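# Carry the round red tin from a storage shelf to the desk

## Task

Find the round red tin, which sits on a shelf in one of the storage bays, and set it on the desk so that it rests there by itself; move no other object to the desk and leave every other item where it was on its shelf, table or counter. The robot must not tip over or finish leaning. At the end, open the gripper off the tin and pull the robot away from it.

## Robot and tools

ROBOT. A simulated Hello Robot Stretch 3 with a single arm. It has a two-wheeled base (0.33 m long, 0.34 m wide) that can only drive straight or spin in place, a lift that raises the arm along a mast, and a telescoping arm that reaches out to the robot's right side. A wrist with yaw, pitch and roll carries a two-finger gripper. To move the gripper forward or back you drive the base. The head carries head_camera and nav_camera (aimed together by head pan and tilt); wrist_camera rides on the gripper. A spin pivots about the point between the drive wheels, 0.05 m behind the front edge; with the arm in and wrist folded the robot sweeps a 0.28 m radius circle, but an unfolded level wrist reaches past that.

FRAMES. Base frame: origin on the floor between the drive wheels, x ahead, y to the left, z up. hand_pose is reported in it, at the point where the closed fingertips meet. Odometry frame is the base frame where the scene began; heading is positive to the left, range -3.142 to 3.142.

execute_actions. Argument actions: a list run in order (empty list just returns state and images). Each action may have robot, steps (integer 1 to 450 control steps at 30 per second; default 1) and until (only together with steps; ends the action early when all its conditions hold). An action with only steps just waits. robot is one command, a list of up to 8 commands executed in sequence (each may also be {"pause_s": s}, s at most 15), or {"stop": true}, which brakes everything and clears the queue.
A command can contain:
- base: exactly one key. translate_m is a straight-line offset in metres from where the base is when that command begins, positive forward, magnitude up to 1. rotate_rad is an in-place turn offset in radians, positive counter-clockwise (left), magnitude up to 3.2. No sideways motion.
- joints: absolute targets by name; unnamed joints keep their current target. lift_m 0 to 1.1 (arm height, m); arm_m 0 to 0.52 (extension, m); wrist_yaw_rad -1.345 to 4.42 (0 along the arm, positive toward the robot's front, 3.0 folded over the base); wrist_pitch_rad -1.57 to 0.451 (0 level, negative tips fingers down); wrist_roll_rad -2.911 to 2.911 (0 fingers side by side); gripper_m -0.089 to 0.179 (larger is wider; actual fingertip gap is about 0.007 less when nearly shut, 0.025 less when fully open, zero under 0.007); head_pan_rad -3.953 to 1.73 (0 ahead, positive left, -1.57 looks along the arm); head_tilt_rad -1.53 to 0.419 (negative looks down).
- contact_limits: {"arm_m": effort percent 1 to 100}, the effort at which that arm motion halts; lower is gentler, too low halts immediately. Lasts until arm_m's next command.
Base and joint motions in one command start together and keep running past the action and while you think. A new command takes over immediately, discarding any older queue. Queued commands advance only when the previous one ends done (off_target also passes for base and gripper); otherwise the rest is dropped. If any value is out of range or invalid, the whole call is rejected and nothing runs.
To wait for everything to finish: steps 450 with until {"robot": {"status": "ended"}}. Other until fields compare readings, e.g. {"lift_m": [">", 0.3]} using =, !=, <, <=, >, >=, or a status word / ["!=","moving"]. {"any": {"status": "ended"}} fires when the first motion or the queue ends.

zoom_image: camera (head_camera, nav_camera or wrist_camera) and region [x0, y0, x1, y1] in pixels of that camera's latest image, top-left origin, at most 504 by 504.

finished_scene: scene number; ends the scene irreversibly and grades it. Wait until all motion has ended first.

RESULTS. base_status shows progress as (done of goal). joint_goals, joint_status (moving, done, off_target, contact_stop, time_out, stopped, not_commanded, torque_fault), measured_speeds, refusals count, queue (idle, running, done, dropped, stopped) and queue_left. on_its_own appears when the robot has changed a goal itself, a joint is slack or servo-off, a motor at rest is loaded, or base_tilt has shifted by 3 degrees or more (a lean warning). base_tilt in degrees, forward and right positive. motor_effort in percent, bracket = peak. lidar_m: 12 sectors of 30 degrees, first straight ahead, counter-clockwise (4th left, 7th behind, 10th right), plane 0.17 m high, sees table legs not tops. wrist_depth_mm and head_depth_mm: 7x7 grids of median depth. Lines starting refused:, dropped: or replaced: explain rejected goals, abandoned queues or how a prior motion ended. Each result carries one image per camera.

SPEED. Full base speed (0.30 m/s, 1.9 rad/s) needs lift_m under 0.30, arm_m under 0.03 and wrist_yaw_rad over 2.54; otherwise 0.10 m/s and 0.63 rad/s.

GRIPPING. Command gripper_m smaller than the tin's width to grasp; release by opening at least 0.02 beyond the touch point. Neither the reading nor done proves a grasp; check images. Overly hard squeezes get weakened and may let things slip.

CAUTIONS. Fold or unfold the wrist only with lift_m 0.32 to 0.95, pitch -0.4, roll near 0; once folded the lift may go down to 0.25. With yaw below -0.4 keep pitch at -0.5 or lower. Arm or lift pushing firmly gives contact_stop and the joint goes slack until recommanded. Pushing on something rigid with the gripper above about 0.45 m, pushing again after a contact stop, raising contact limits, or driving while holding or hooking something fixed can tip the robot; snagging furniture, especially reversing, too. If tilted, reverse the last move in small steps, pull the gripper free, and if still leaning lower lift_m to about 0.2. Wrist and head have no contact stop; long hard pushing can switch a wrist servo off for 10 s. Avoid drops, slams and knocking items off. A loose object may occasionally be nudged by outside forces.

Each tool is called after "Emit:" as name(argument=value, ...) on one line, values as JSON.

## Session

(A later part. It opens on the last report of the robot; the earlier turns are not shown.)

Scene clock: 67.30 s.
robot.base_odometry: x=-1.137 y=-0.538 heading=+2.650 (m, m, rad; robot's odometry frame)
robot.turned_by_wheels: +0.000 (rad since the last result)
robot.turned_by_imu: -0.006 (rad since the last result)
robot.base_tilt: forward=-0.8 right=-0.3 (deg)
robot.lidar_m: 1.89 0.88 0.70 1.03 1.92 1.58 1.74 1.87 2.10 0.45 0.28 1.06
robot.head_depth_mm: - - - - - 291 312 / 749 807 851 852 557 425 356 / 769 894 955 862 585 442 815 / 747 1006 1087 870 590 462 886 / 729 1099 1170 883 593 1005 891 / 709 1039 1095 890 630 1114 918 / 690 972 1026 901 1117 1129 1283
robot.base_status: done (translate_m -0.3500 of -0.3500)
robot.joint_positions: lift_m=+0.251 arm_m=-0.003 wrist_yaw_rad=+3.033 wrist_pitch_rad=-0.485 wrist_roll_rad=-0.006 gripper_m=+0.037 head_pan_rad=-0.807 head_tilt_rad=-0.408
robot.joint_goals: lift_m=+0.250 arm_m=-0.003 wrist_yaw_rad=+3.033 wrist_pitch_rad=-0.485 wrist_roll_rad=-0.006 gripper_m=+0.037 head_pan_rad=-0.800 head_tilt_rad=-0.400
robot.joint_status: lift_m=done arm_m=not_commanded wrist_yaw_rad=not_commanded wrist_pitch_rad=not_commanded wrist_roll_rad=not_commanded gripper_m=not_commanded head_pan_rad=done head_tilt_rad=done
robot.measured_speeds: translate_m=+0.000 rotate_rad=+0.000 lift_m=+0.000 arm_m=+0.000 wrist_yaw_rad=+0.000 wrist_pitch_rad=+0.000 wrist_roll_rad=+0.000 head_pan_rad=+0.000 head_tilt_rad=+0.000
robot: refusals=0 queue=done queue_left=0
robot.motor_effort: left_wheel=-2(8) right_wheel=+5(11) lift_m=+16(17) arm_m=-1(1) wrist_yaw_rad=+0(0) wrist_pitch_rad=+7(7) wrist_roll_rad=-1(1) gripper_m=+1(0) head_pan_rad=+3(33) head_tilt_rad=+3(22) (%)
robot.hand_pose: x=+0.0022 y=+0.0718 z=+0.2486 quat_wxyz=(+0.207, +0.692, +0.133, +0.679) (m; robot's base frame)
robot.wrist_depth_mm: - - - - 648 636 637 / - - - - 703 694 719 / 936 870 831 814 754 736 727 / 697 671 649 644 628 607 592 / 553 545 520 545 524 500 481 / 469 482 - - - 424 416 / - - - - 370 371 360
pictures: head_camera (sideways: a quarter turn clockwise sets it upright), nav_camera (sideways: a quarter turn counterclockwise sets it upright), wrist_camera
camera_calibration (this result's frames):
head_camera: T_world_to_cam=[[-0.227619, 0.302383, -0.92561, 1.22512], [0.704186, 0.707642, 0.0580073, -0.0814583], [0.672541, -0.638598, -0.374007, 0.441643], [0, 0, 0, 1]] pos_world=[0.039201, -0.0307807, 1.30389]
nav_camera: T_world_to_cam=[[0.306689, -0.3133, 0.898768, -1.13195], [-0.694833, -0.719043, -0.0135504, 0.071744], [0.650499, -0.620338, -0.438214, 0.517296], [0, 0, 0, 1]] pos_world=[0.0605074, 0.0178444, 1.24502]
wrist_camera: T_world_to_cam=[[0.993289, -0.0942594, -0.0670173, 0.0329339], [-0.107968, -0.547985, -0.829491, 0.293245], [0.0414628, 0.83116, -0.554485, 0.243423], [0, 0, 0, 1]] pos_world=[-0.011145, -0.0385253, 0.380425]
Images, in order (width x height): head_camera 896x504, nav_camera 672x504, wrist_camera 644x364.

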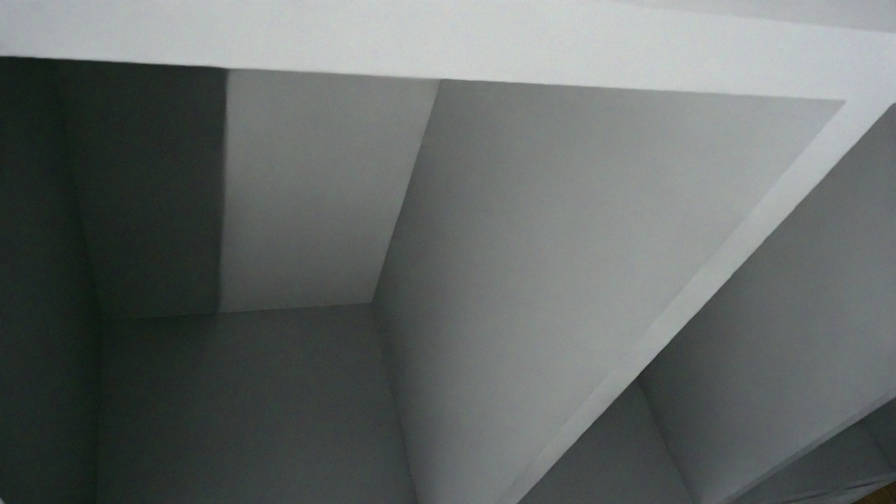

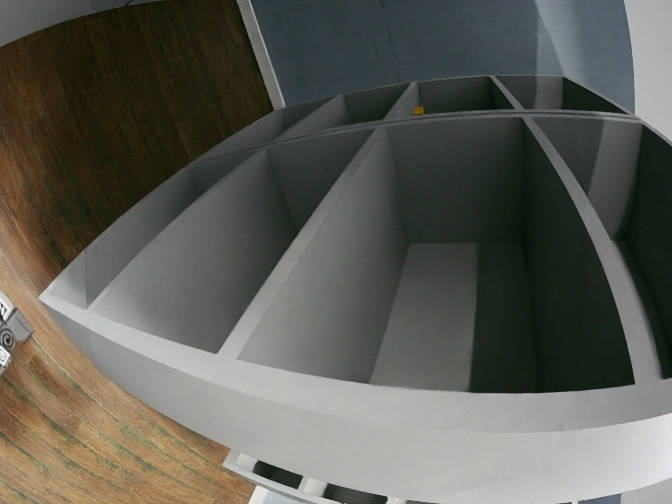

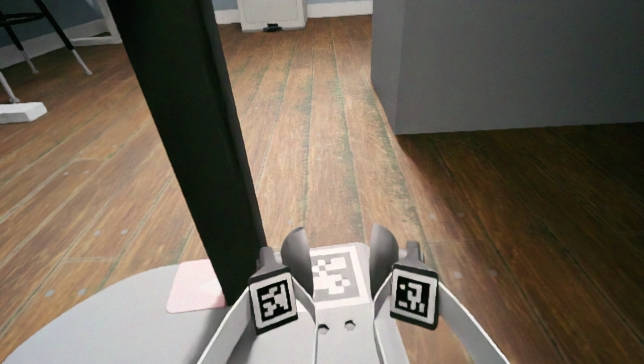

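Emit:
execute_actions(actions=[{"robot":[{"base":{"translate_m":-0.4},"joints":{"head_pan_rad":-0.7,"head_tilt_rad":-0.4}},{"base":{"rotate_rad":1.57}},{"base":{"translate_m":1.0}},{"base":{"translate_m":0.6}},{"base":{"rotate_rad":-1.57}}],"steps":450,"until":{"robot":{"status":"ended"}}},{"steps":150,"until":{"robot":{"status":"ended"}}}])

Scene clock: 88.50 s.
robot.base_odometry: x=-1.541 y=-2.136 heading=+2.650 (m, m, rad; robot's odometry frame)
robot.turned_by_wheels: +0.000 (rad since the last result)
robot.turned_by_imu: +0.008 (rad since the last result)
robot.base_tilt: forward=-0.8 right=-0.3 (deg)
robot.lidar_m: 2.58 1.46 0.68 0.67 0.96 1.00 0.57 0.75 1.90 1.99 0.92 0.83
robot.head_depth_mm: 860 928 992 1083 1190 1665 1403 / 810 860 923 992 1071 1170 1283 / 758 804 856 918 988 1069 1164 / 714 755 805 856 931 1012 1122 / 796 1623 1506 1111 1482 1611 1469 / 1331 1559 1581 1727 1640 1849 1523 / 1383 1474 1570 1729 2330 1921 1533
robot.base_status: done (rotate_rad -1.5698 of -1.5700)
robot.joint_positions: lift_m=+0.251 arm_m=-0.003 wrist_yaw_rad=+3.033 wrist_pitch_rad=-0.485 wrist_roll_rad=-0.006 gripper_m=+0.037 head_pan_rad=-0.707 head_tilt_rad=-0.408
robot.joint_goals: lift_m=+0.250 arm_m=-0.003 wrist_yaw_rad=+3.033 wrist_pitch_rad=-0.485 wrist_roll_rad=-0.006 gripper_m=+0.037 head_pan_rad=-0.700 head_tilt_rad=-0.400
robot.joint_status: lift_m=done arm_m=not_commanded wrist_yaw_rad=not_commanded wrist_pitch_rad=not_commanded wrist_roll_rad=not_commanded gripper_m=not_commanded head_pan_rad=done head_tilt_rad=done
robot.measured_speeds: translate_m=+0.000 rotate_rad=+0.000 lift_m=+0.000 arm_m=+0.000 wrist_yaw_rad=+0.000 wrist_pitch_rad=+0.000 wrist_roll_rad=+0.000 head_pan_rad=+0.000 head_tilt_rad=+0.000
robot: refusals=0 queue=done queue_left=0
robot.motor_effort: left_wheel=+4(10) right_wheel=-5(17) lift_m=+17(17) arm_m=-2(2) wrist_yaw_rad=+0(0) wrist_pitch_rad=+7(7) wrist_roll_rad=-1(0) gripper_m=+0(0) head_pan_rad=+3(10) head_tilt_rad=+3(2) (%)
robot.hand_pose: x=+0.0022 y=+0.0717 z=+0.2486 quat_wxyz=(+0.207, +0.692, +0.133, +0.679) (m; robot's base frame)
robot.wrist_depth_mm: - - - - 630 628 - / - - - - 694 701 - / 823 889 872 763 755 745 749 / 690 675 649 625 633 602 590 / 567 547 536 543 515 495 498 / 470 487 - - - 422 413 / - - - - 371 368 363
pictures: head_camera (sideways: a quarter turn clockwise sets it upright), nav_camera (sideways: a quarter turn counterclockwise sets it upright), wrist_camera
camera_calibration (this result's frames):
head_camera: T_world_to_cam=[[-0.256611, 0.277925, -0.925694, 1.22541], [0.629741, 0.774636, 0.058002, -0.0809972], [0.733196, -0.568064, -0.373801, 0.441005], [0, 0, 0, 1]] pos_world=[0.0421178, -0.0273094, 1.3039]
nav_camera: T_world_to_cam=[[0.336381, -0.28087, 0.898866, -1.13226], [-0.6193, -0.785037, -0.0135418, 0.071272], [0.709447, -0.552113, -0.438015, 0.516676], [0, 0, 0, 1]] pos_world=[0.0584556, 0.023197, 1.24503]
wrist_camera: T_world_to_cam=[[0.993289, -0.0942601, -0.0670174, 0.0329307], [-0.107968, -0.547994, -0.829485, 0.293222], [0.0414621, 0.831154, -0.554494, 0.243454], [0, 0, 0, 1]] pos_world=[-0.011145, -0.0385591, 0.380424]
Images, in order (width x height): head_camera 896x504, nav_camera 672x504, wrist_camera 644x364.

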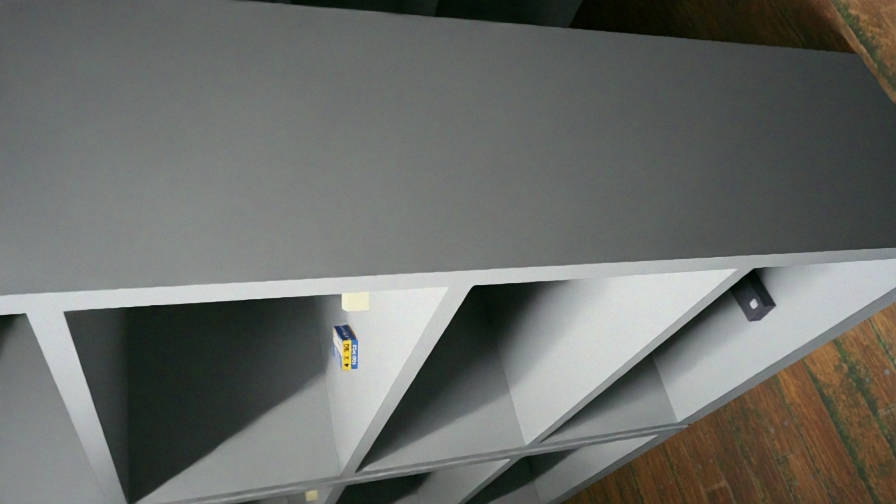

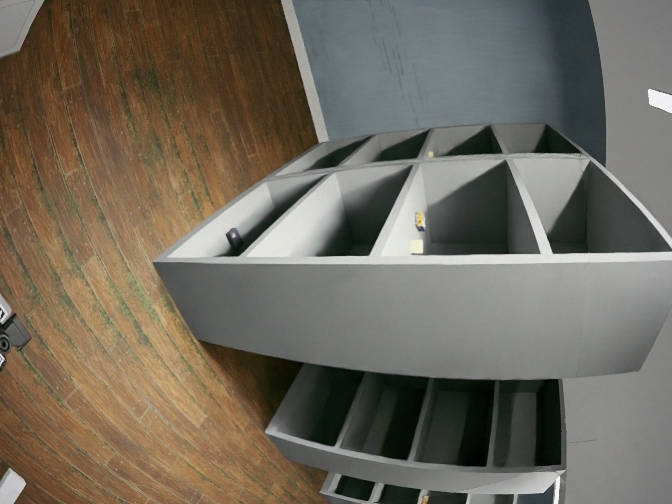

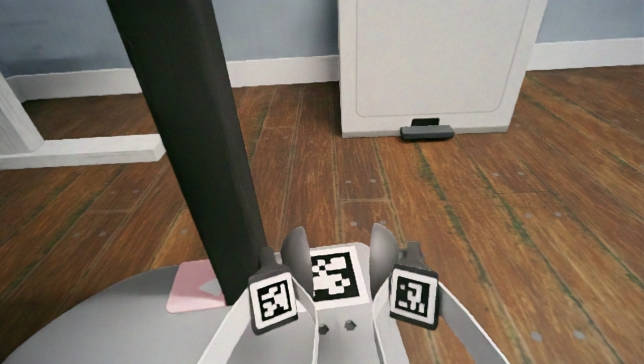

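Emit:
execute_actions(actions=[{"robot":[{"base":{"translate_m":1.0},"joints":{"head_pan_rad":-1.2,"head_tilt_rad":-0.7}},{"base":{"translate_m":0.3}}],"steps":450,"until":{"robot":{"status":"ended"}}}])

Scene clock: 98.53 s.
robot.base_odometry: x=-2.687 y=-1.522 heading=+2.650 (m, m, rad; robot's odometry frame)
robot.turned_by_wheels: +0.000 (rad since the last result)
robot.turned_by_imu: +0.008 (rad since the last result)
robot.base_tilt: forward=-0.8 right=-0.3 (deg)
robot.lidar_m: 1.29 1.27 1.00 0.99 1.07 1.00 2.14 0.77 0.86 0.83 0.64 1.30
robot.head_depth_mm: 863 904 629 1156 993 892 1159 / 735 815 661 1135 1003 1260 1183 / 594 662 672 859 944 1199 1213 / 540 606 681 781 916 1133 1248 / 570 661 744 1230 1083 1373 1256 / 1123 982 1458 1281 1529 1422 1260 / 1193 999 1555 1295 1606 1458 1262
robot.base_status: done (translate_m +0.3000 of +0.3000)
robot.joint_positions: lift_m=+0.251 arm_m=-0.003 wrist_yaw_rad=+3.033 wrist_pitch_rad=-0.485 wrist_roll_rad=-0.006 gripper_m=+0.037 head_pan_rad=-1.193 head_tilt_rad=-0.692
robot.joint_goals: lift_m=+0.250 arm_m=-0.003 wrist_yaw_rad=+3.033 wrist_pitch_rad=-0.485 wrist_roll_rad=-0.006 gripper_m=+0.037 head_pan_rad=-1.200 head_tilt_rad=-0.700
robot.joint_status: lift_m=done arm_m=not_commanded wrist_yaw_rad=not_commanded wrist_pitch_rad=not_commanded wrist_roll_rad=not_commanded gripper_m=not_commanded head_pan_rad=done head_tilt_rad=done
robot.measured_speeds: translate_m=+0.000 rotate_rad=+0.000 lift_m=+0.000 arm_m=+0.000 wrist_yaw_rad=+0.000 wrist_pitch_rad=+0.000 wrist_roll_rad=+0.000 head_pan_rad=+0.000 head_tilt_rad=+0.000
robot: refusals=0 queue=done queue_left=0
robot.motor_effort: left_wheel=+3(10) right_wheel=-5(8) lift_m=+17(16) arm_m=-2(2) wrist_yaw_rad=+0(0) wrist_pitch_rad=+7(7) wrist_roll_rad=-1(1) gripper_m=+1(0) head_pan_rad=-3(27) head_tilt_rad=-3(19) (%)
robot.hand_pose: x=+0.0022 y=+0.0717 z=+0.2486 quat_wxyz=(+0.207, +0.692, +0.133, +0.679) (m; robot's base frame)
robot.wrist_depth_mm: 914 928 908 882 883 907 915 / 963 - - - 956 973 952 / 843 882 901 824 781 757 745 / 695 653 645 631 621 604 587 / 555 552 526 531 525 505 487 / 470 481 - - - 427 414 / - - - - 369 369 362
pictures: head_camera (sideways: a quarter turn clockwise sets it upright), nav_camera (sideways: a quarter turn counterclockwise sets it upright), wrist_camera
camera_calibration (this result's frames):
head_camera: T_world_to_cam=[[-0.18701, 0.592627, -0.783467, 1.03951], [0.925127, 0.374487, 0.062444, -0.0885597], [0.330404, -0.713129, -0.618288, 0.761573], [0, 0, 0, 1]] pos_world=[0.0247001, -0.0397743, 1.29082]
nav_camera: T_world_to_cam=[[0.252461, -0.623203, 0.74019, -0.924865], [-0.916383, -0.399589, -0.0238777, 0.0865334], [0.310652, -0.672269, -0.671974, 0.823492], [0, 0, 0, 1]] pos_world=[0.0569707, 0.011807, 1.24001]
wrist_camera: T_world_to_cam=[[0.993289, -0.0942604, -0.0670176, 0.0329306], [-0.107969, -0.547994, -0.829485, 0.293222], [0.0414623, 0.831154, -0.554494, 0.243453], [0, 0, 0, 1]] pos_world=[-0.011145, -0.0385591, 0.380424]
Images, in order (width x height): head_camera 896x504, nav_camera 672x504, wrist_camera 644x364.

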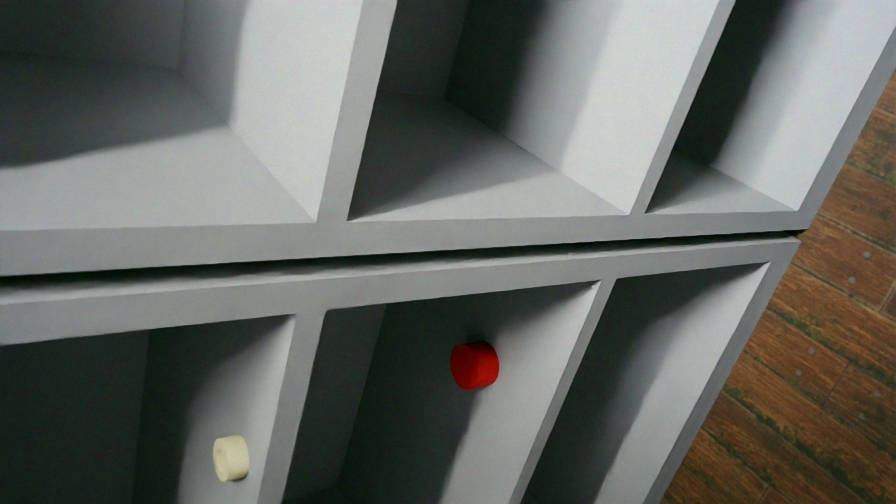

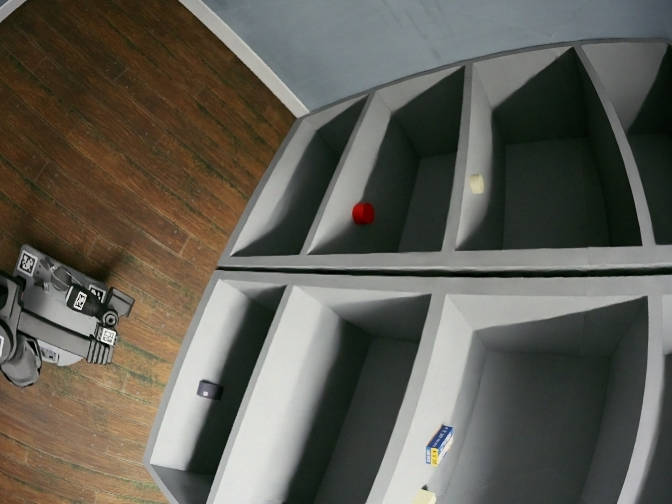

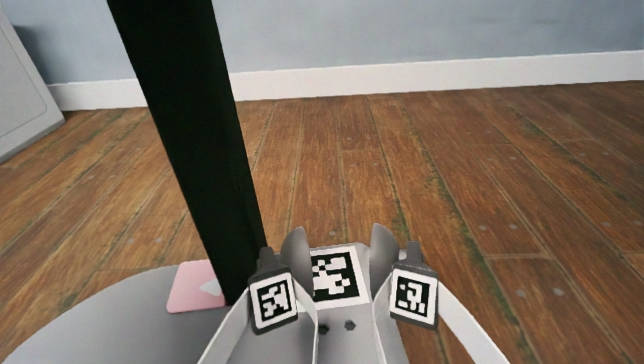

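Emit:
execute_actions(actions=[{"robot":[{"joints":{"lift_m":0.52,"wrist_pitch_rad":-0.4,"head_pan_rad":-1.57,"head_tilt_rad":-0.8},"base":{"translate_m":0.575}},{"joints":{"wrist_yaw_rad":0,"gripper_m":0.15}},{"joints":{"wrist_pitch_rad":0}}],"steps":450,"until":{"robot":{"status":"ended"}}}])

Scene clock: 114.60 s.
robot.base_odometry: x=-3.194 y=-1.251 heading=+2.650 (m, m, rad; robot's odometry frame)
robot.turned_by_wheels: +0.000 (rad since the last result)
robot.turned_by_imu: +0.004 (rad since the last result)
robot.base_tilt: forward=-0.8 right=-0.3 (deg)
robot.lidar_m: 0.72 0.78 0.93 0.92 1.00 1.49 2.43 1.27 0.65 1.08 0.92 0.73
robot.head_depth_mm: 890 687 1085 1021 953 1180 1179 / 909 696 1206 1093 987 1290 1179 / 918 701 1224 1103 1389 1305 - / 934 713 1242 1110 1405 1310 1198 / 946 721 1258 1119 1408 1328 1210 / 964 733 1279 1124 1449 1351 1204 / 973 741 1294 1138 1424 1362 1211
robot.base_status: done (translate_m +0.5750 of +0.5750)
robot.joint_positions: lift_m=+0.519 arm_m=-0.003 wrist_yaw_rad=+0.002 wrist_pitch_rad=-0.023 wrist_roll_rad=-0.006 gripper_m=+0.150 head_pan_rad=-1.563 head_tilt_rad=-0.790
robot.joint_goals: lift_m=+0.520 arm_m=-0.003 wrist_yaw_rad=+0.000 wrist_pitch_rad=+0.000 wrist_roll_rad=-0.006 gripper_m=+0.150 head_pan_rad=-1.570 head_tilt_rad=-0.800
robot.joint_status: lift_m=done arm_m=not_commanded wrist_yaw_rad=done wrist_pitch_rad=done wrist_roll_rad=not_commanded gripper_m=done head_pan_rad=done head_tilt_rad=done
robot.measured_speeds: translate_m=+0.000 rotate_rad=+0.000 lift_m=+0.000 arm_m=+0.000 wrist_yaw_rad=+0.000 wrist_pitch_rad=+0.000 wrist_roll_rad=+0.000 head_pan_rad=+0.000 head_tilt_rad=+0.000
robot: refusals=0 queue=done queue_left=0
robot.motor_effort: left_wheel=+3(9) right_wheel=-4(10) lift_m=+53(55) arm_m=-2(2) wrist_yaw_rad=-1(1) wrist_pitch_rad=+12(12) wrist_roll_rad=-1(1) gripper_m=+0(82) head_pan_rad=-3(22) head_tilt_rad=-3(12) (%)
robot.hand_pose: x=-0.0210 y=-0.3981 z=+0.6281 quat_wxyz=(+0.710, +0.009, -0.705, -0.008) (m; robot's base frame)
robot.wrist_depth_mm: 609 709 722 749 727 388 331 / 652 839 813 803 771 391 337 / 664 868 854 808 790 389 340 / 640 837 860 835 764 401 350 / 578 559 528 502 478 394 367 / 596 467 915 888 811 505 358 / 636 865 922 902 866 409 794
pictures: head_camera (sideways: a quarter turn clockwise sets it upright), nav_camera (sideways: a quarter turn counterclockwise sets it upright), wrist_camera
camera_calibration (this result's frames):
head_camera: T_world_to_cam=[[0.0394802, 0.694124, -0.718772, 0.953801], [0.99799, 0.00829121, 0.0628238, -0.0894906], [0.049567, -0.719808, -0.692402, 0.85969], [0, 0, 0, 1]] pos_world=[0.00904227, -0.0425031, 1.28644]
nav_camera: T_world_to_cam=[[0.0104428, -0.7418, 0.67054, -0.832622], [-0.998892, -0.0385167, -0.0270536, 0.0911681], [0.0458953, -0.669514, -0.74138, 0.915376], [0, 0, 0, 1]] pos_world=[0.0577505, -0.00127073, 1.23941]
wrist_camera: T_world_to_cam=[[-0.997567, -0.0447212, -0.0534806, 0.00651071], [0.0473465, 0.128476, -0.990582, 0.721781], [0.051171, -0.990704, -0.126046, -0.14882], [0, 0, 0, 1]] pos_world=[-0.0200637, -0.239876, 0.696573]
Images, in order (width x height): head_camera 896x504, nav_camera 672x504, wrist_camera 644x364.

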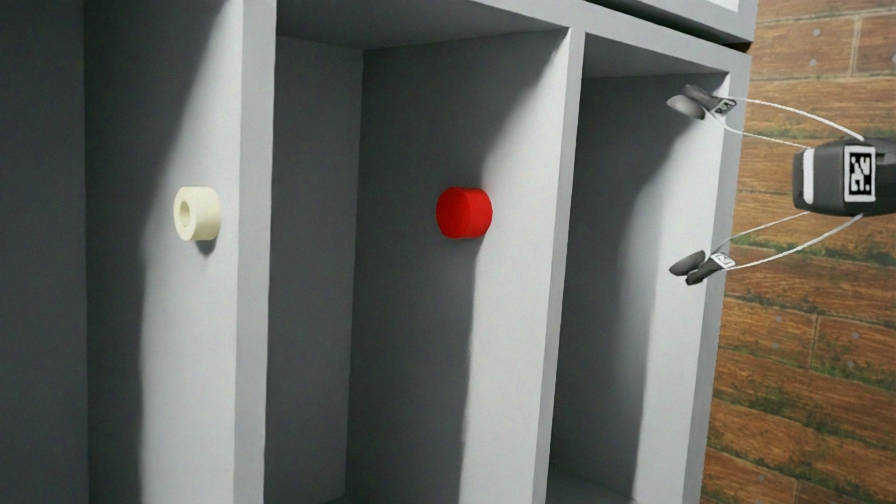

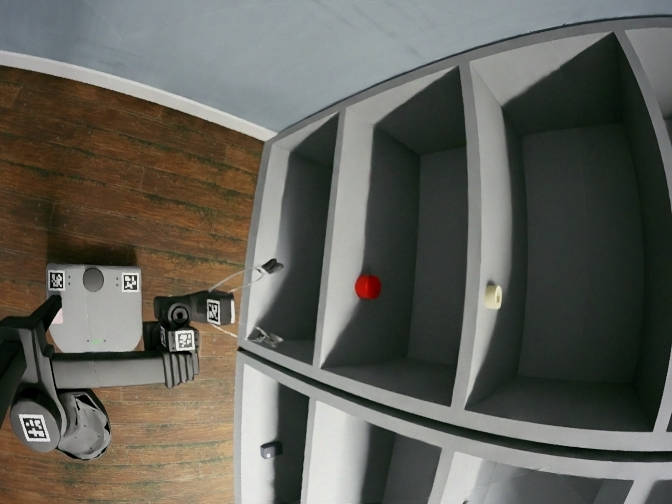

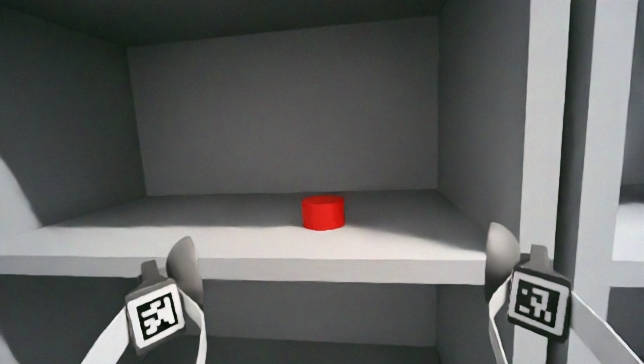

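Emit:
execute_actions(actions=[{"robot":[{"joints":{"lift_m":0.503},"base":{"translate_m":0.018}},{"joints":{"arm_m":0.39},"contact_limits":{"arm_m":20}}],"steps":450,"until":{"robot":{"status":"ended"}}}])

Scene clock: 124.67 s.
robot.base_odometry: x=-3.210 y=-1.242 heading=+2.650 (m, m, rad; robot's odometry frame)
robot.turned_by_wheels: +0.000 (rad since the last result)
robot.turned_by_imu: +0.001 (rad since the last result)
robot.base_tilt: forward=-0.8 right=-0.2 (deg)
robot.lidar_m: 0.70 0.76 0.93 0.92 0.99 1.49 2.45 1.29 0.66 1.08 0.90 0.71
robot.head_depth_mm: 894 685 1137 1036 958 1186 1203 / 905 694 1212 1096 968 1291 1183 / 916 671 1228 1142 1403 1308 1192 / 928 714 1253 1109 1393 1314 1194 / 947 721 1260 1118 1407 1321 1206 / 958 731 1272 1125 1447 1351 1210 / 976 739 1290 1140 1422 1367 1209
robot.base_status: done (translate_m +0.0180 of +0.0180)
robot.joint_positions: lift_m=+0.504 arm_m=+0.390 wrist_yaw_rad=+0.000 wrist_pitch_rad=-0.021 wrist_roll_rad=-0.006 gripper_m=+0.150 head_pan_rad=-1.563 head_tilt_rad=-0.790
robot.joint_goals: lift_m=+0.503 arm_m=+0.390 wrist_yaw_rad=+0.000 wrist_pitch_rad=+0.000 wrist_roll_rad=-0.006 gripper_m=+0.150 head_pan_rad=-1.570 head_tilt_rad=-0.800
robot.joint_status: lift_m=done arm_m=done wrist_yaw_rad=done wrist_pitch_rad=done wrist_roll_rad=not_commanded gripper_m=done head_pan_rad=done head_tilt_rad=done
robot.measured_speeds: translate_m=+0.000 rotate_rad=+0.000 lift_m=+0.000 arm_m=+0.000 wrist_yaw_rad=+0.000 wrist_pitch_rad=+0.000 wrist_roll_rad=+0.000 head_pan_rad=+0.000 head_tilt_rad=+0.000
robot: refusals=0 queue=done queue_left=0
robot.motor_effort: left_wheel=+3(7) right_wheel=-3(6) lift_m=+16(54) arm_m=+1(1) wrist_yaw_rad=-1(1) wrist_pitch_rad=+12(12) wrist_roll_rad=-1(1) gripper_m=+0(1) head_pan_rad=-3(3) head_tilt_rad=-4(4) (%)
robot.contact_limits: arm_m 20 (drawing in: default 17, maximum 27; extending or still: default 21, maximum 35)
robot.hand_pose: x=-0.0214 y=-0.7904 z=+0.6128 quat_wxyz=(+0.710, +0.008, -0.705, -0.008) (m; robot's base frame)
robot.wrist_depth_mm: 471 462 433 421 405 389 322 / 492 462 451 423 411 397 320 / 506 481 463 453 419 409 326 / 534 506 472 456 435 422 327 / 522 498 477 447 435 423 331 / 329 344 309 300 294 286 275 / 241 223 231 157 200 210 207
pictures: head_camera (sideways: a quarter turn clockwise sets it upright), nav_camera (sideways: a quarter turn counterclockwise sets it upright), wrist_camera
camera_calibration (this result's frames):
head_camera: T_world_to_cam=[[0.03948, 0.694158, -0.718739, 0.953759], [0.99799, 0.00828814, 0.0628238, -0.0894907], [0.0495666, -0.719775, -0.692435, 0.859734], [0, 0, 0, 1]] pos_world=[0.00904226, -0.0425023, 1.28644]
nav_camera: T_world_to_cam=[[0.0104429, -0.741832, 0.670505, -0.832576], [-0.998892, -0.0385153, -0.027055, 0.09117], [0.045895, -0.669479, -0.741412, 0.915417], [0, 0, 0, 1]] pos_world=[0.0577505, -0.0012678, 1.23941]
wrist_camera: T_world_to_cam=[[-0.997623, -0.0435266, -0.0534136, -0.0112746], [0.0475117, 0.126873, -0.99078, 0.755932], [0.049902, -0.990964, -0.124503, -0.540558], [0, 0, 0, 1]] pos_world=[-0.0201885, -0.632071, 0.681059]
Images, in order (width x height): head_camera 896x504, nav_camera 672x504, wrist_camera 644x364.

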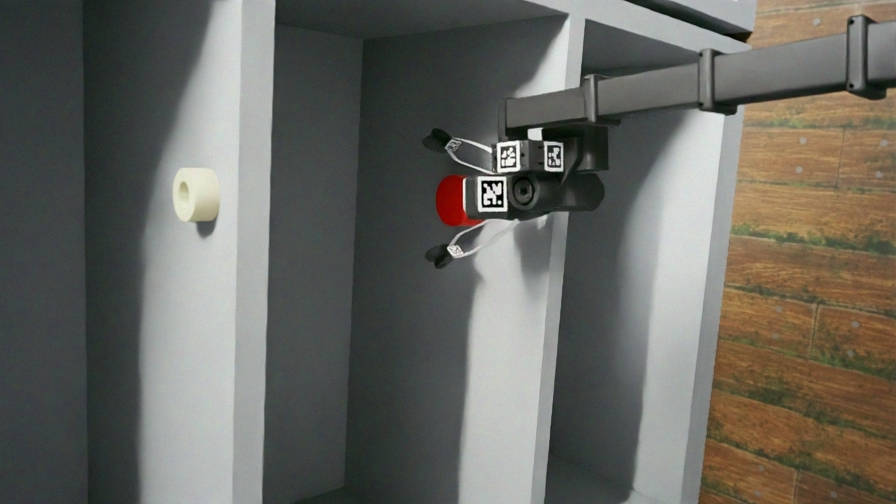

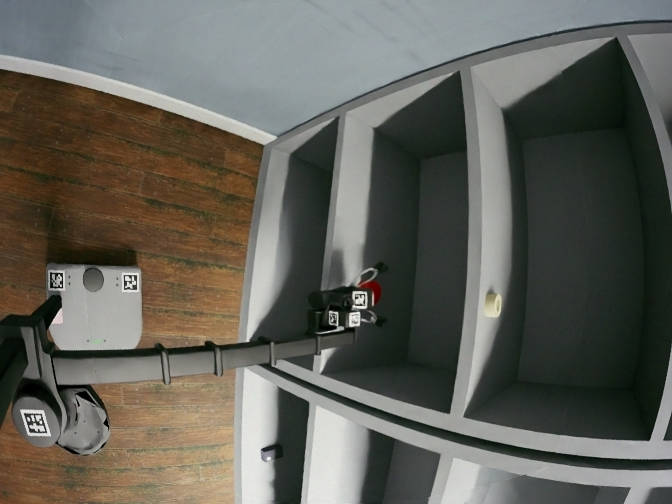

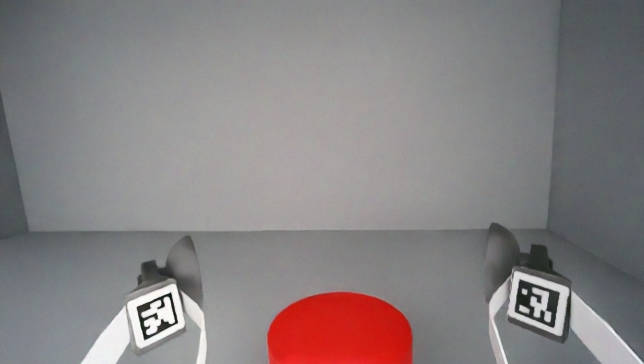

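Emit:
execute_actions(actions=[{"robot":[{"joints":{"lift_m":0.473}},{"joints":{"gripper_m":0.03}},{"joints":{"gripper_m":0.015,"lift_m":0.5}},{"joints":{"arm_m":0}},{"joints":{"wrist_yaw_rad":1.57,"head_pan_rad":-3.1,"head_tilt_rad":-0.5}},{"base":{"translate_m":-1.0},"joints":{"lift_m":1.08}}],"steps":450,"until":{"robot":{"status":"ended"}}},{"steps":450,"until":{"robot":{"status":"ended"}}}])

Scene clock: 153.07 s.
robot.base_odometry: x=-2.328 y=-1.715 heading=+2.650 (m, m, rad; robot's odometry frame)
robot.turned_by_wheels: +0.000 (rad since the last result)
robot.turned_by_imu: -0.002 (rad since the last result)
robot.base_tilt: forward=-0.8 right=-0.3 (deg)
robot.lidar_m: 1.69 1.33 1.05 1.04 0.78 0.92 1.46 1.75 0.53 0.88 0.90 0.87
robot.head_depth_mm: - - - - - 1669 1385 / - - - - - 1670 1380 / - - - - - 1675 1382 / - - - - - 1686 1394 / - - - - - 1708 1407 / - - - - - 1706 1407 / - - - - - 1718 1415
robot.base_status: done (translate_m -1.0000 of -1.0000)
robot.joint_positions: lift_m=+1.079 arm_m=+0.000 wrist_yaw_rad=+1.568 wrist_pitch_rad=-0.027 wrist_roll_rad=-0.006 gripper_m=+0.024 head_pan_rad=-3.093 head_tilt_rad=-0.507
robot.joint_goals: lift_m=+1.080 arm_m=+0.000 wrist_yaw_rad=+1.570 wrist_pitch_rad=+0.000 wrist_roll_rad=-0.006 gripper_m=+0.024 head_pan_rad=-3.100 head_tilt_rad=-0.500
robot.joint_status: lift_m=done arm_m=done wrist_yaw_rad=done wrist_pitch_rad=done wrist_roll_rad=not_commanded gripper_m=done head_pan_rad=done head_tilt_rad=done
robot.measured_speeds: translate_m=+0.000 rotate_rad=+0.000 lift_m=+0.000 arm_m=+0.000 wrist_yaw_rad=+0.000 wrist_pitch_rad=+0.000 wrist_roll_rad=+0.000 head_pan_rad=+0.000 head_tilt_rad=+0.000
robot: refusals=0 queue=done queue_left=0
robot.on_its_own: gripper_m is held at +0.024, not at your +0.015, by its stall guard, which is not easing now
robot.motor_effort: left_wheel=+4(4) right_wheel=-4(9) lift_m=+53(55) arm_m=-3(2) wrist_yaw_rad=+1(2) wrist_pitch_rad=+14(14) wrist_roll_rad=+0(1) gripper_m=-19(90) head_pan_rad=-2(34) head_tilt_rad=+2(17) (%)
robot.hand_pose: x=+0.2341 y=-0.1458 z=+1.1871 quat_wxyz=(+0.509, +0.504, -0.492, +0.494) (m; robot's base frame)
robot.wrist_depth_mm: - - - - - - 521 / - - - - - - 525 / - - - - - - 538 / - - - - - - 547 / - - - - - - 562 / - - - 152 149 - 541 / - - - 125 139 - 591
pictures: head_camera (sideways: a quarter turn clockwise sets it upright), nav_camera (sideways: a quarter turn counterclockwise sets it upright), wrist_camera
camera_calibration (this result's frames):
head_camera: T_world_to_cam=[[0.467402, -0.0219657, -0.883772, 1.1663], [0.0668617, -0.99595, 0.0601152, -0.0803072], [-0.881513, -0.0871885, -0.464041, 0.568283], [0, 0, 0, 1]] pos_world=[-0.0388131, -0.00481558, 1.29928]
nav_camera: T_world_to_cam=[[-0.524515, -0.0304411, 0.850857, -1.06439], [-0.085935, 0.99615, -0.0173358, 0.0729559], [-0.847053, -0.0822113, -0.525111, 0.639499], [0, 0, 0, 1]] pos_world=[-0.0103309, -0.0525022, 1.24272]
wrist_camera: T_world_to_cam=[[0.0405878, -0.997735, -0.0536387, -0.0796226], [-0.131878, 0.0478639, -0.99011, 1.26072], [0.990435, 0.0472601, -0.129637, 0.0942042], [0, 0, 0, 1]] pos_world=[0.0761898, -0.144237, 1.25619]
Images, in order (width x height): head_camera 896x504, nav_camera 672x504, wrist_camera 644x364.

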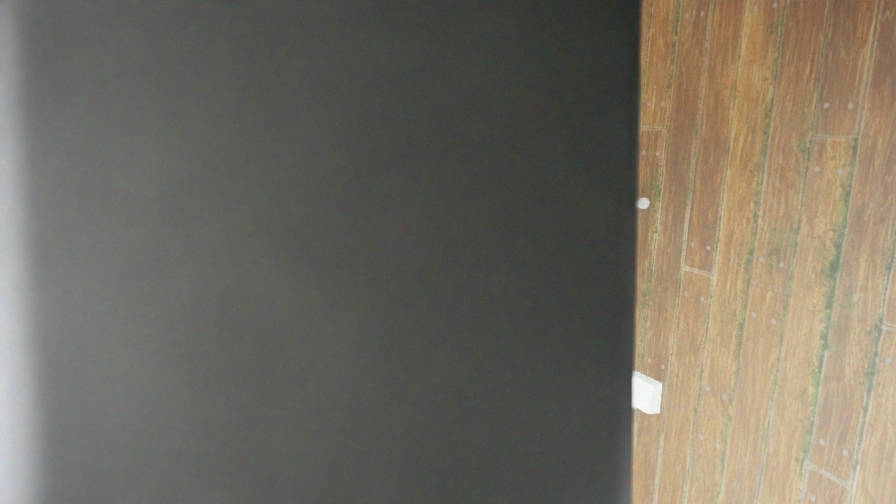

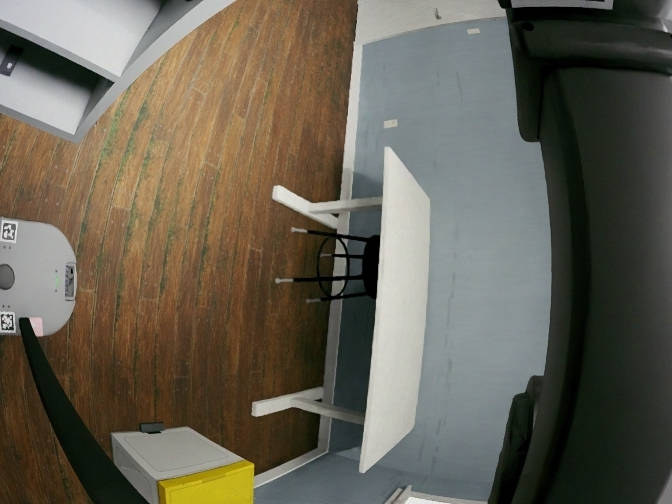

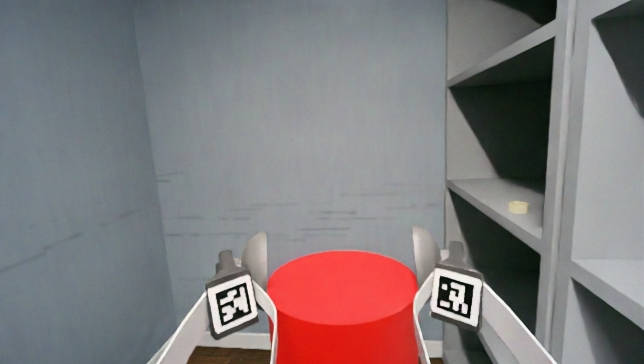

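Emit:
execute_actions(actions=[{"robot":[{"base":{"translate_m":-0.7},"joints":{"head_pan_rad":-1.7,"head_tilt_rad":-0.7}},{"base":{"rotate_rad":-1.57}}],"steps":450,"until":{"robot":{"status":"ended"}}}])

Scene clock: 168.10 s.
robot.base_odometry: x=-1.711 y=-2.045 heading=+1.080 (m, m, rad; robot's odometry frame)
robot.turned_by_wheels: -1.570 (rad since the last result)
robot.turned_by_imu: -1.570 (rad since the last result)
robot.base_tilt: forward=-0.8 right=-0.3 (deg)
robot.lidar_m: 1.88 0.68 0.70 2.39 1.43 0.65 0.65 1.21 1.10 0.76 0.93 2.22
robot.head_depth_mm: - - - 905 1574 1424 1228 / - - - - - 1431 1235 / - - - - - 1440 1241 / - - - - - 1454 1248 / - - 1294 - - 1399 1252 / 1189 1322 1272 - - 1379 1261 / 1192 1316 1294 - - - 1264
robot.base_status: done (rotate_rad -1.5698 of -1.5700)
robot.joint_positions: lift_m=+1.079 arm_m=+0.000 wrist_yaw_rad=+1.569 wrist_pitch_rad=-0.027 wrist_roll_rad=-0.006 gripper_m=+0.024 head_pan_rad=-1.707 head_tilt_rad=-0.691
robot.joint_goals: lift_m=+1.080 arm_m=+0.000 wrist_yaw_rad=+1.570 wrist_pitch_rad=+0.000 wrist_roll_rad=-0.006 gripper_m=+0.024 head_pan_rad=-1.700 head_tilt_rad=-0.700
robot.joint_status: lift_m=done arm_m=done wrist_yaw_rad=done wrist_pitch_rad=done wrist_roll_rad=not_commanded gripper_m=done head_pan_rad=done head_tilt_rad=done
robot.measured_speeds: translate_m=+0.000 rotate_rad=+0.000 lift_m=+0.000 arm_m=+0.000 wrist_yaw_rad=+0.000 wrist_pitch_rad=+0.000 wrist_roll_rad=+0.000 head_pan_rad=+0.000 head_tilt_rad=+0.000
robot: refusals=0 queue=done queue_left=0
robot.on_its_own: gripper_m is held at +0.024, not at your +0.015, by its stall guard, which is not easing now
robot.motor_effort: left_wheel=+4(7) right_wheel=-5(10) lift_m=+53(53) arm_m=-3(3) wrist_yaw_rad=+0(1) wrist_pitch_rad=+14(14) wrist_roll_rad=-1(1) gripper_m=-19(19) head_pan_rad=+3(34) head_tilt_rad=-3(15) (%)
robot.hand_pose: x=+0.2341 y=-0.1457 z=+1.1871 quat_wxyz=(+0.509, +0.505, -0.492, +0.494) (m; robot's base frame)
robot.wrist_depth_mm: 654 - - - - - - / 663 - - - - - - / 658 - - - - - - / 664 - - - - - - / 639 894 - - - - - / 642 860 - 153 149 - - / 656 899 - 125 139 - -
pictures: head_camera (sideways: a quarter turn clockwise sets it upright), nav_camera (sideways: a quarter turn counterclockwise sets it upright), wrist_camera
camera_calibration (this result's frames):
head_camera: T_world_to_cam=[[0.128397, 0.607847, -0.783604, 1.03776], [0.989733, -0.128566, 0.0624425, -0.0889518], [-0.0627896, -0.783577, -0.618114, 0.763745], [0, 0, 0, 1]] pos_world=[0.00274851, -0.0437828, 1.29083]
nav_camera: T_world_to_cam=[[-0.0864281, -0.666655, 0.740338, -0.922992], [-0.994455, 0.102417, -0.0238702, 0.087], [-0.05991, -0.738296, -0.67181, 0.825539], [0, 0, 0, 1]] pos_world=[0.0562032, -0.0147347, 1.24001]
wrist_camera: T_world_to_cam=[[0.041084, -0.997715, -0.0536363, -0.0796204], [-0.131902, 0.0477959, -0.99011, 1.26071], [0.990411, 0.0477524, -0.129637, 0.0942759], [0, 0, 0, 1]] pos_world=[0.0761893, -0.144197, 1.25619]
Images, in order (width x height): head_camera 896x504, nav_camera 672x504, wrist_camera 644x364.

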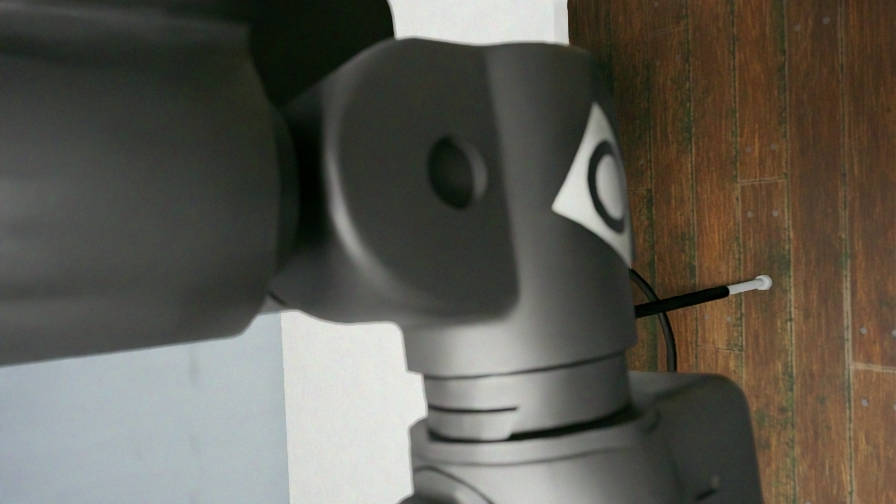

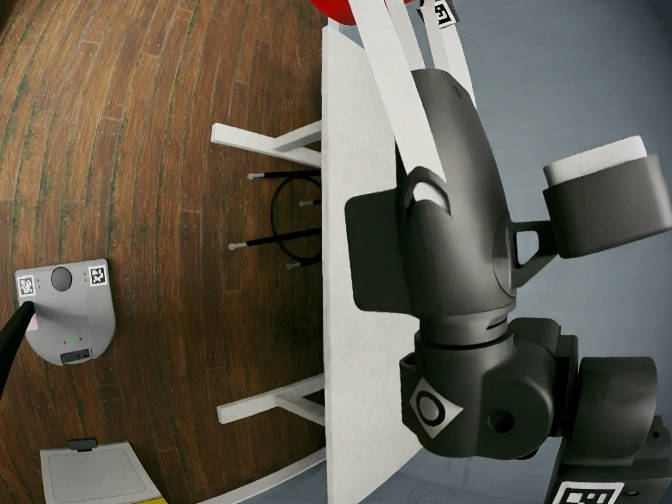

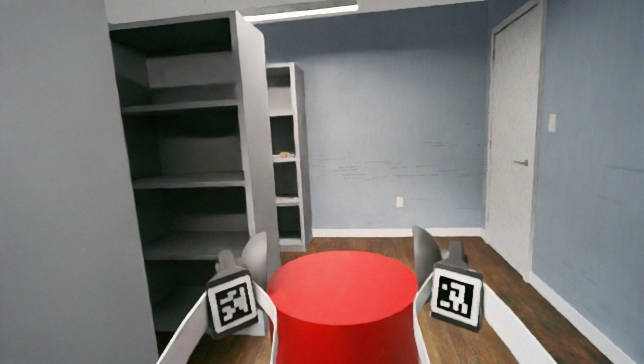

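Emit:
execute_actions(actions=[{"robot":[{"joints":{"wrist_yaw_rad":0}},{"joints":{"arm_m":0.42}},{"joints":{"lift_m":0.75}}],"steps":450,"until":{"robot":{"status":"ended"}}}])

Scene clock: 184.50 s.
robot.base_odometry: x=-1.711 y=-2.045 heading=+1.080 (m, m, rad; robot's odometry frame)
robot.turned_by_wheels: +0.000 (rad since the last result)
robot.turned_by_imu: +0.001 (rad since the last result)
robot.base_tilt: forward=-0.8 right=-0.2 (deg)
robot.lidar_m: 1.89 0.68 0.70 2.39 1.43 0.65 0.65 1.20 1.10 0.76 0.93 2.21
robot.head_depth_mm: 1187 1321 1210 924 1567 1496 - / 1189 1331 1217 941 - 1405 1213 / 1186 1316 1283 - 1596 1440 1237 / 1188 1317 1304 - 832 1453 1250 / 1192 1325 1314 939 836 1398 1252 / 1195 1325 1274 961 838 1440 1263 / 1184 1318 1279 964 849 1468 1266
robot.base_status: done (rotate_rad -1.5698 of -1.5700)
robot.joint_positions: lift_m=+0.751 arm_m=+0.420 wrist_yaw_rad=+0.000 wrist_pitch_rad=-0.027 wrist_roll_rad=-0.006 gripper_m=+0.024 head_pan_rad=-1.707 head_tilt_rad=-0.692
robot.joint_goals: lift_m=+0.750 arm_m=+0.420 wrist_yaw_rad=+0.000 wrist_pitch_rad=+0.000 wrist_roll_rad=-0.006 gripper_m=+0.024 head_pan_rad=-1.700 head_tilt_rad=-0.700
robot.joint_status: lift_m=done arm_m=done wrist_yaw_rad=done wrist_pitch_rad=done wrist_roll_rad=not_commanded gripper_m=done head_pan_rad=done head_tilt_rad=done
robot.measured_speeds: translate_m=+0.000 rotate_rad=+0.000 lift_m=+0.000 arm_m=+0.000 wrist_yaw_rad=+0.000 wrist_pitch_rad=+0.000 wrist_roll_rad=+0.000 head_pan_rad=+0.000 head_tilt_rad=+0.000
robot: refusals=0 queue=done queue_left=0
robot.on_its_own: gripper_m is held at +0.024, not at your +0.015, by its stall guard, which is not easing now
robot.motor_effort: left_wheel=+3(4) right_wheel=-6(5) lift_m=+17(52) arm_m=+1(2) wrist_yaw_rad=+0(1) wrist_pitch_rad=+14(14) wrist_roll_rad=-1(1) gripper_m=-19(19) head_pan_rad=+3(2) head_tilt_rad=-3(3) (%)
robot.hand_pose: x=-0.0214 y=-0.8202 z=+0.8585 quat_wxyz=(+0.710, +0.010, -0.704, -0.010) (m; robot's base frame)
robot.wrist_depth_mm: 731 725 678 655 639 609 594 / 785 734 697 673 641 617 606 / 787 724 699 694 656 629 629 / 820 801 742 728 664 656 623 / 802 668 664 625 649 570 542 / 455 447 444 152 149 391 378 / 332 330 304 126 138 293 295
pictures: head_camera (sideways: a quarter turn clockwise sets it upright), nav_camera (sideways: a quarter turn counterclockwise sets it upright), wrist_camera
camera_calibration (this result's frames):
head_camera: T_world_to_cam=[[0.128412, 0.607953, -0.78352, 1.03765], [0.989732, -0.128575, 0.0624434, -0.0889531], [-0.0627784, -0.783493, -0.618221, 0.763884], [0, 0, 0, 1]] pos_world=[0.00274871, -0.0437814, 1.29082]
nav_camera: T_world_to_cam=[[-0.0864419, -0.666755, 0.740247, -0.922873], [-0.994455, 0.10242, -0.0238748, 0.0870059], [-0.0598978, -0.738206, -0.671911, 0.82567], [0, 0, 0, 1]] pos_world=[0.0562044, -0.0147263, 1.24001]
wrist_camera: T_world_to_cam=[[-0.997626, -0.0432015, -0.0536349, 0.000990887], [0.0475139, 0.132016, -0.990108, 1.00673], [0.0498549, -0.990306, -0.12965, -0.5346], [0, 0, 0, 1]] pos_world=[-0.0201929, -0.662279, 0.927517]
Images, in order (width x height): head_camera 896x504, nav_camera 672x504, wrist_camera 644x364.

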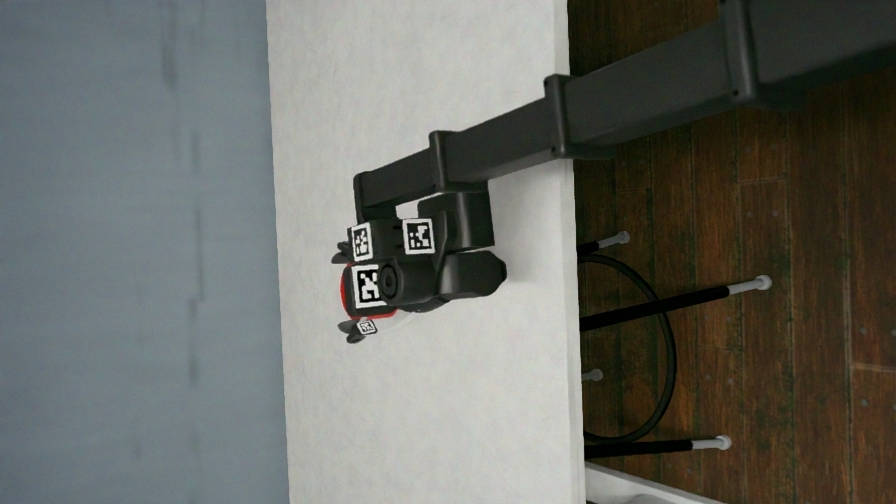

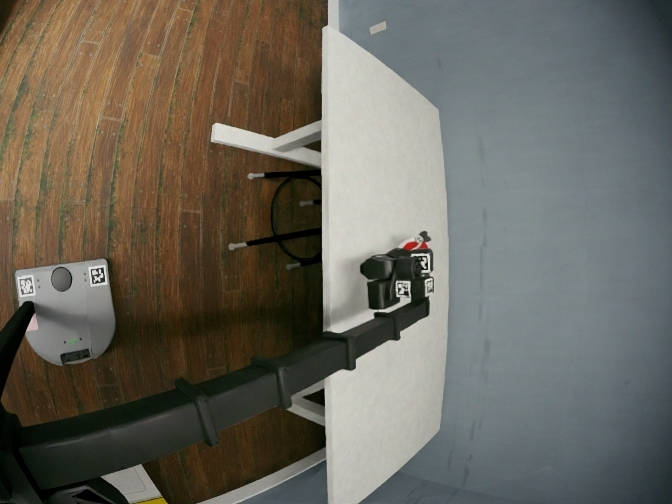

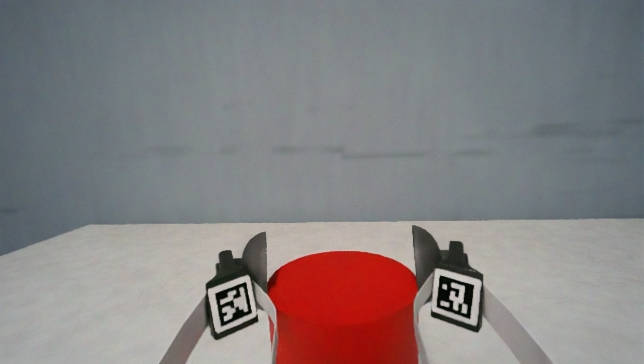

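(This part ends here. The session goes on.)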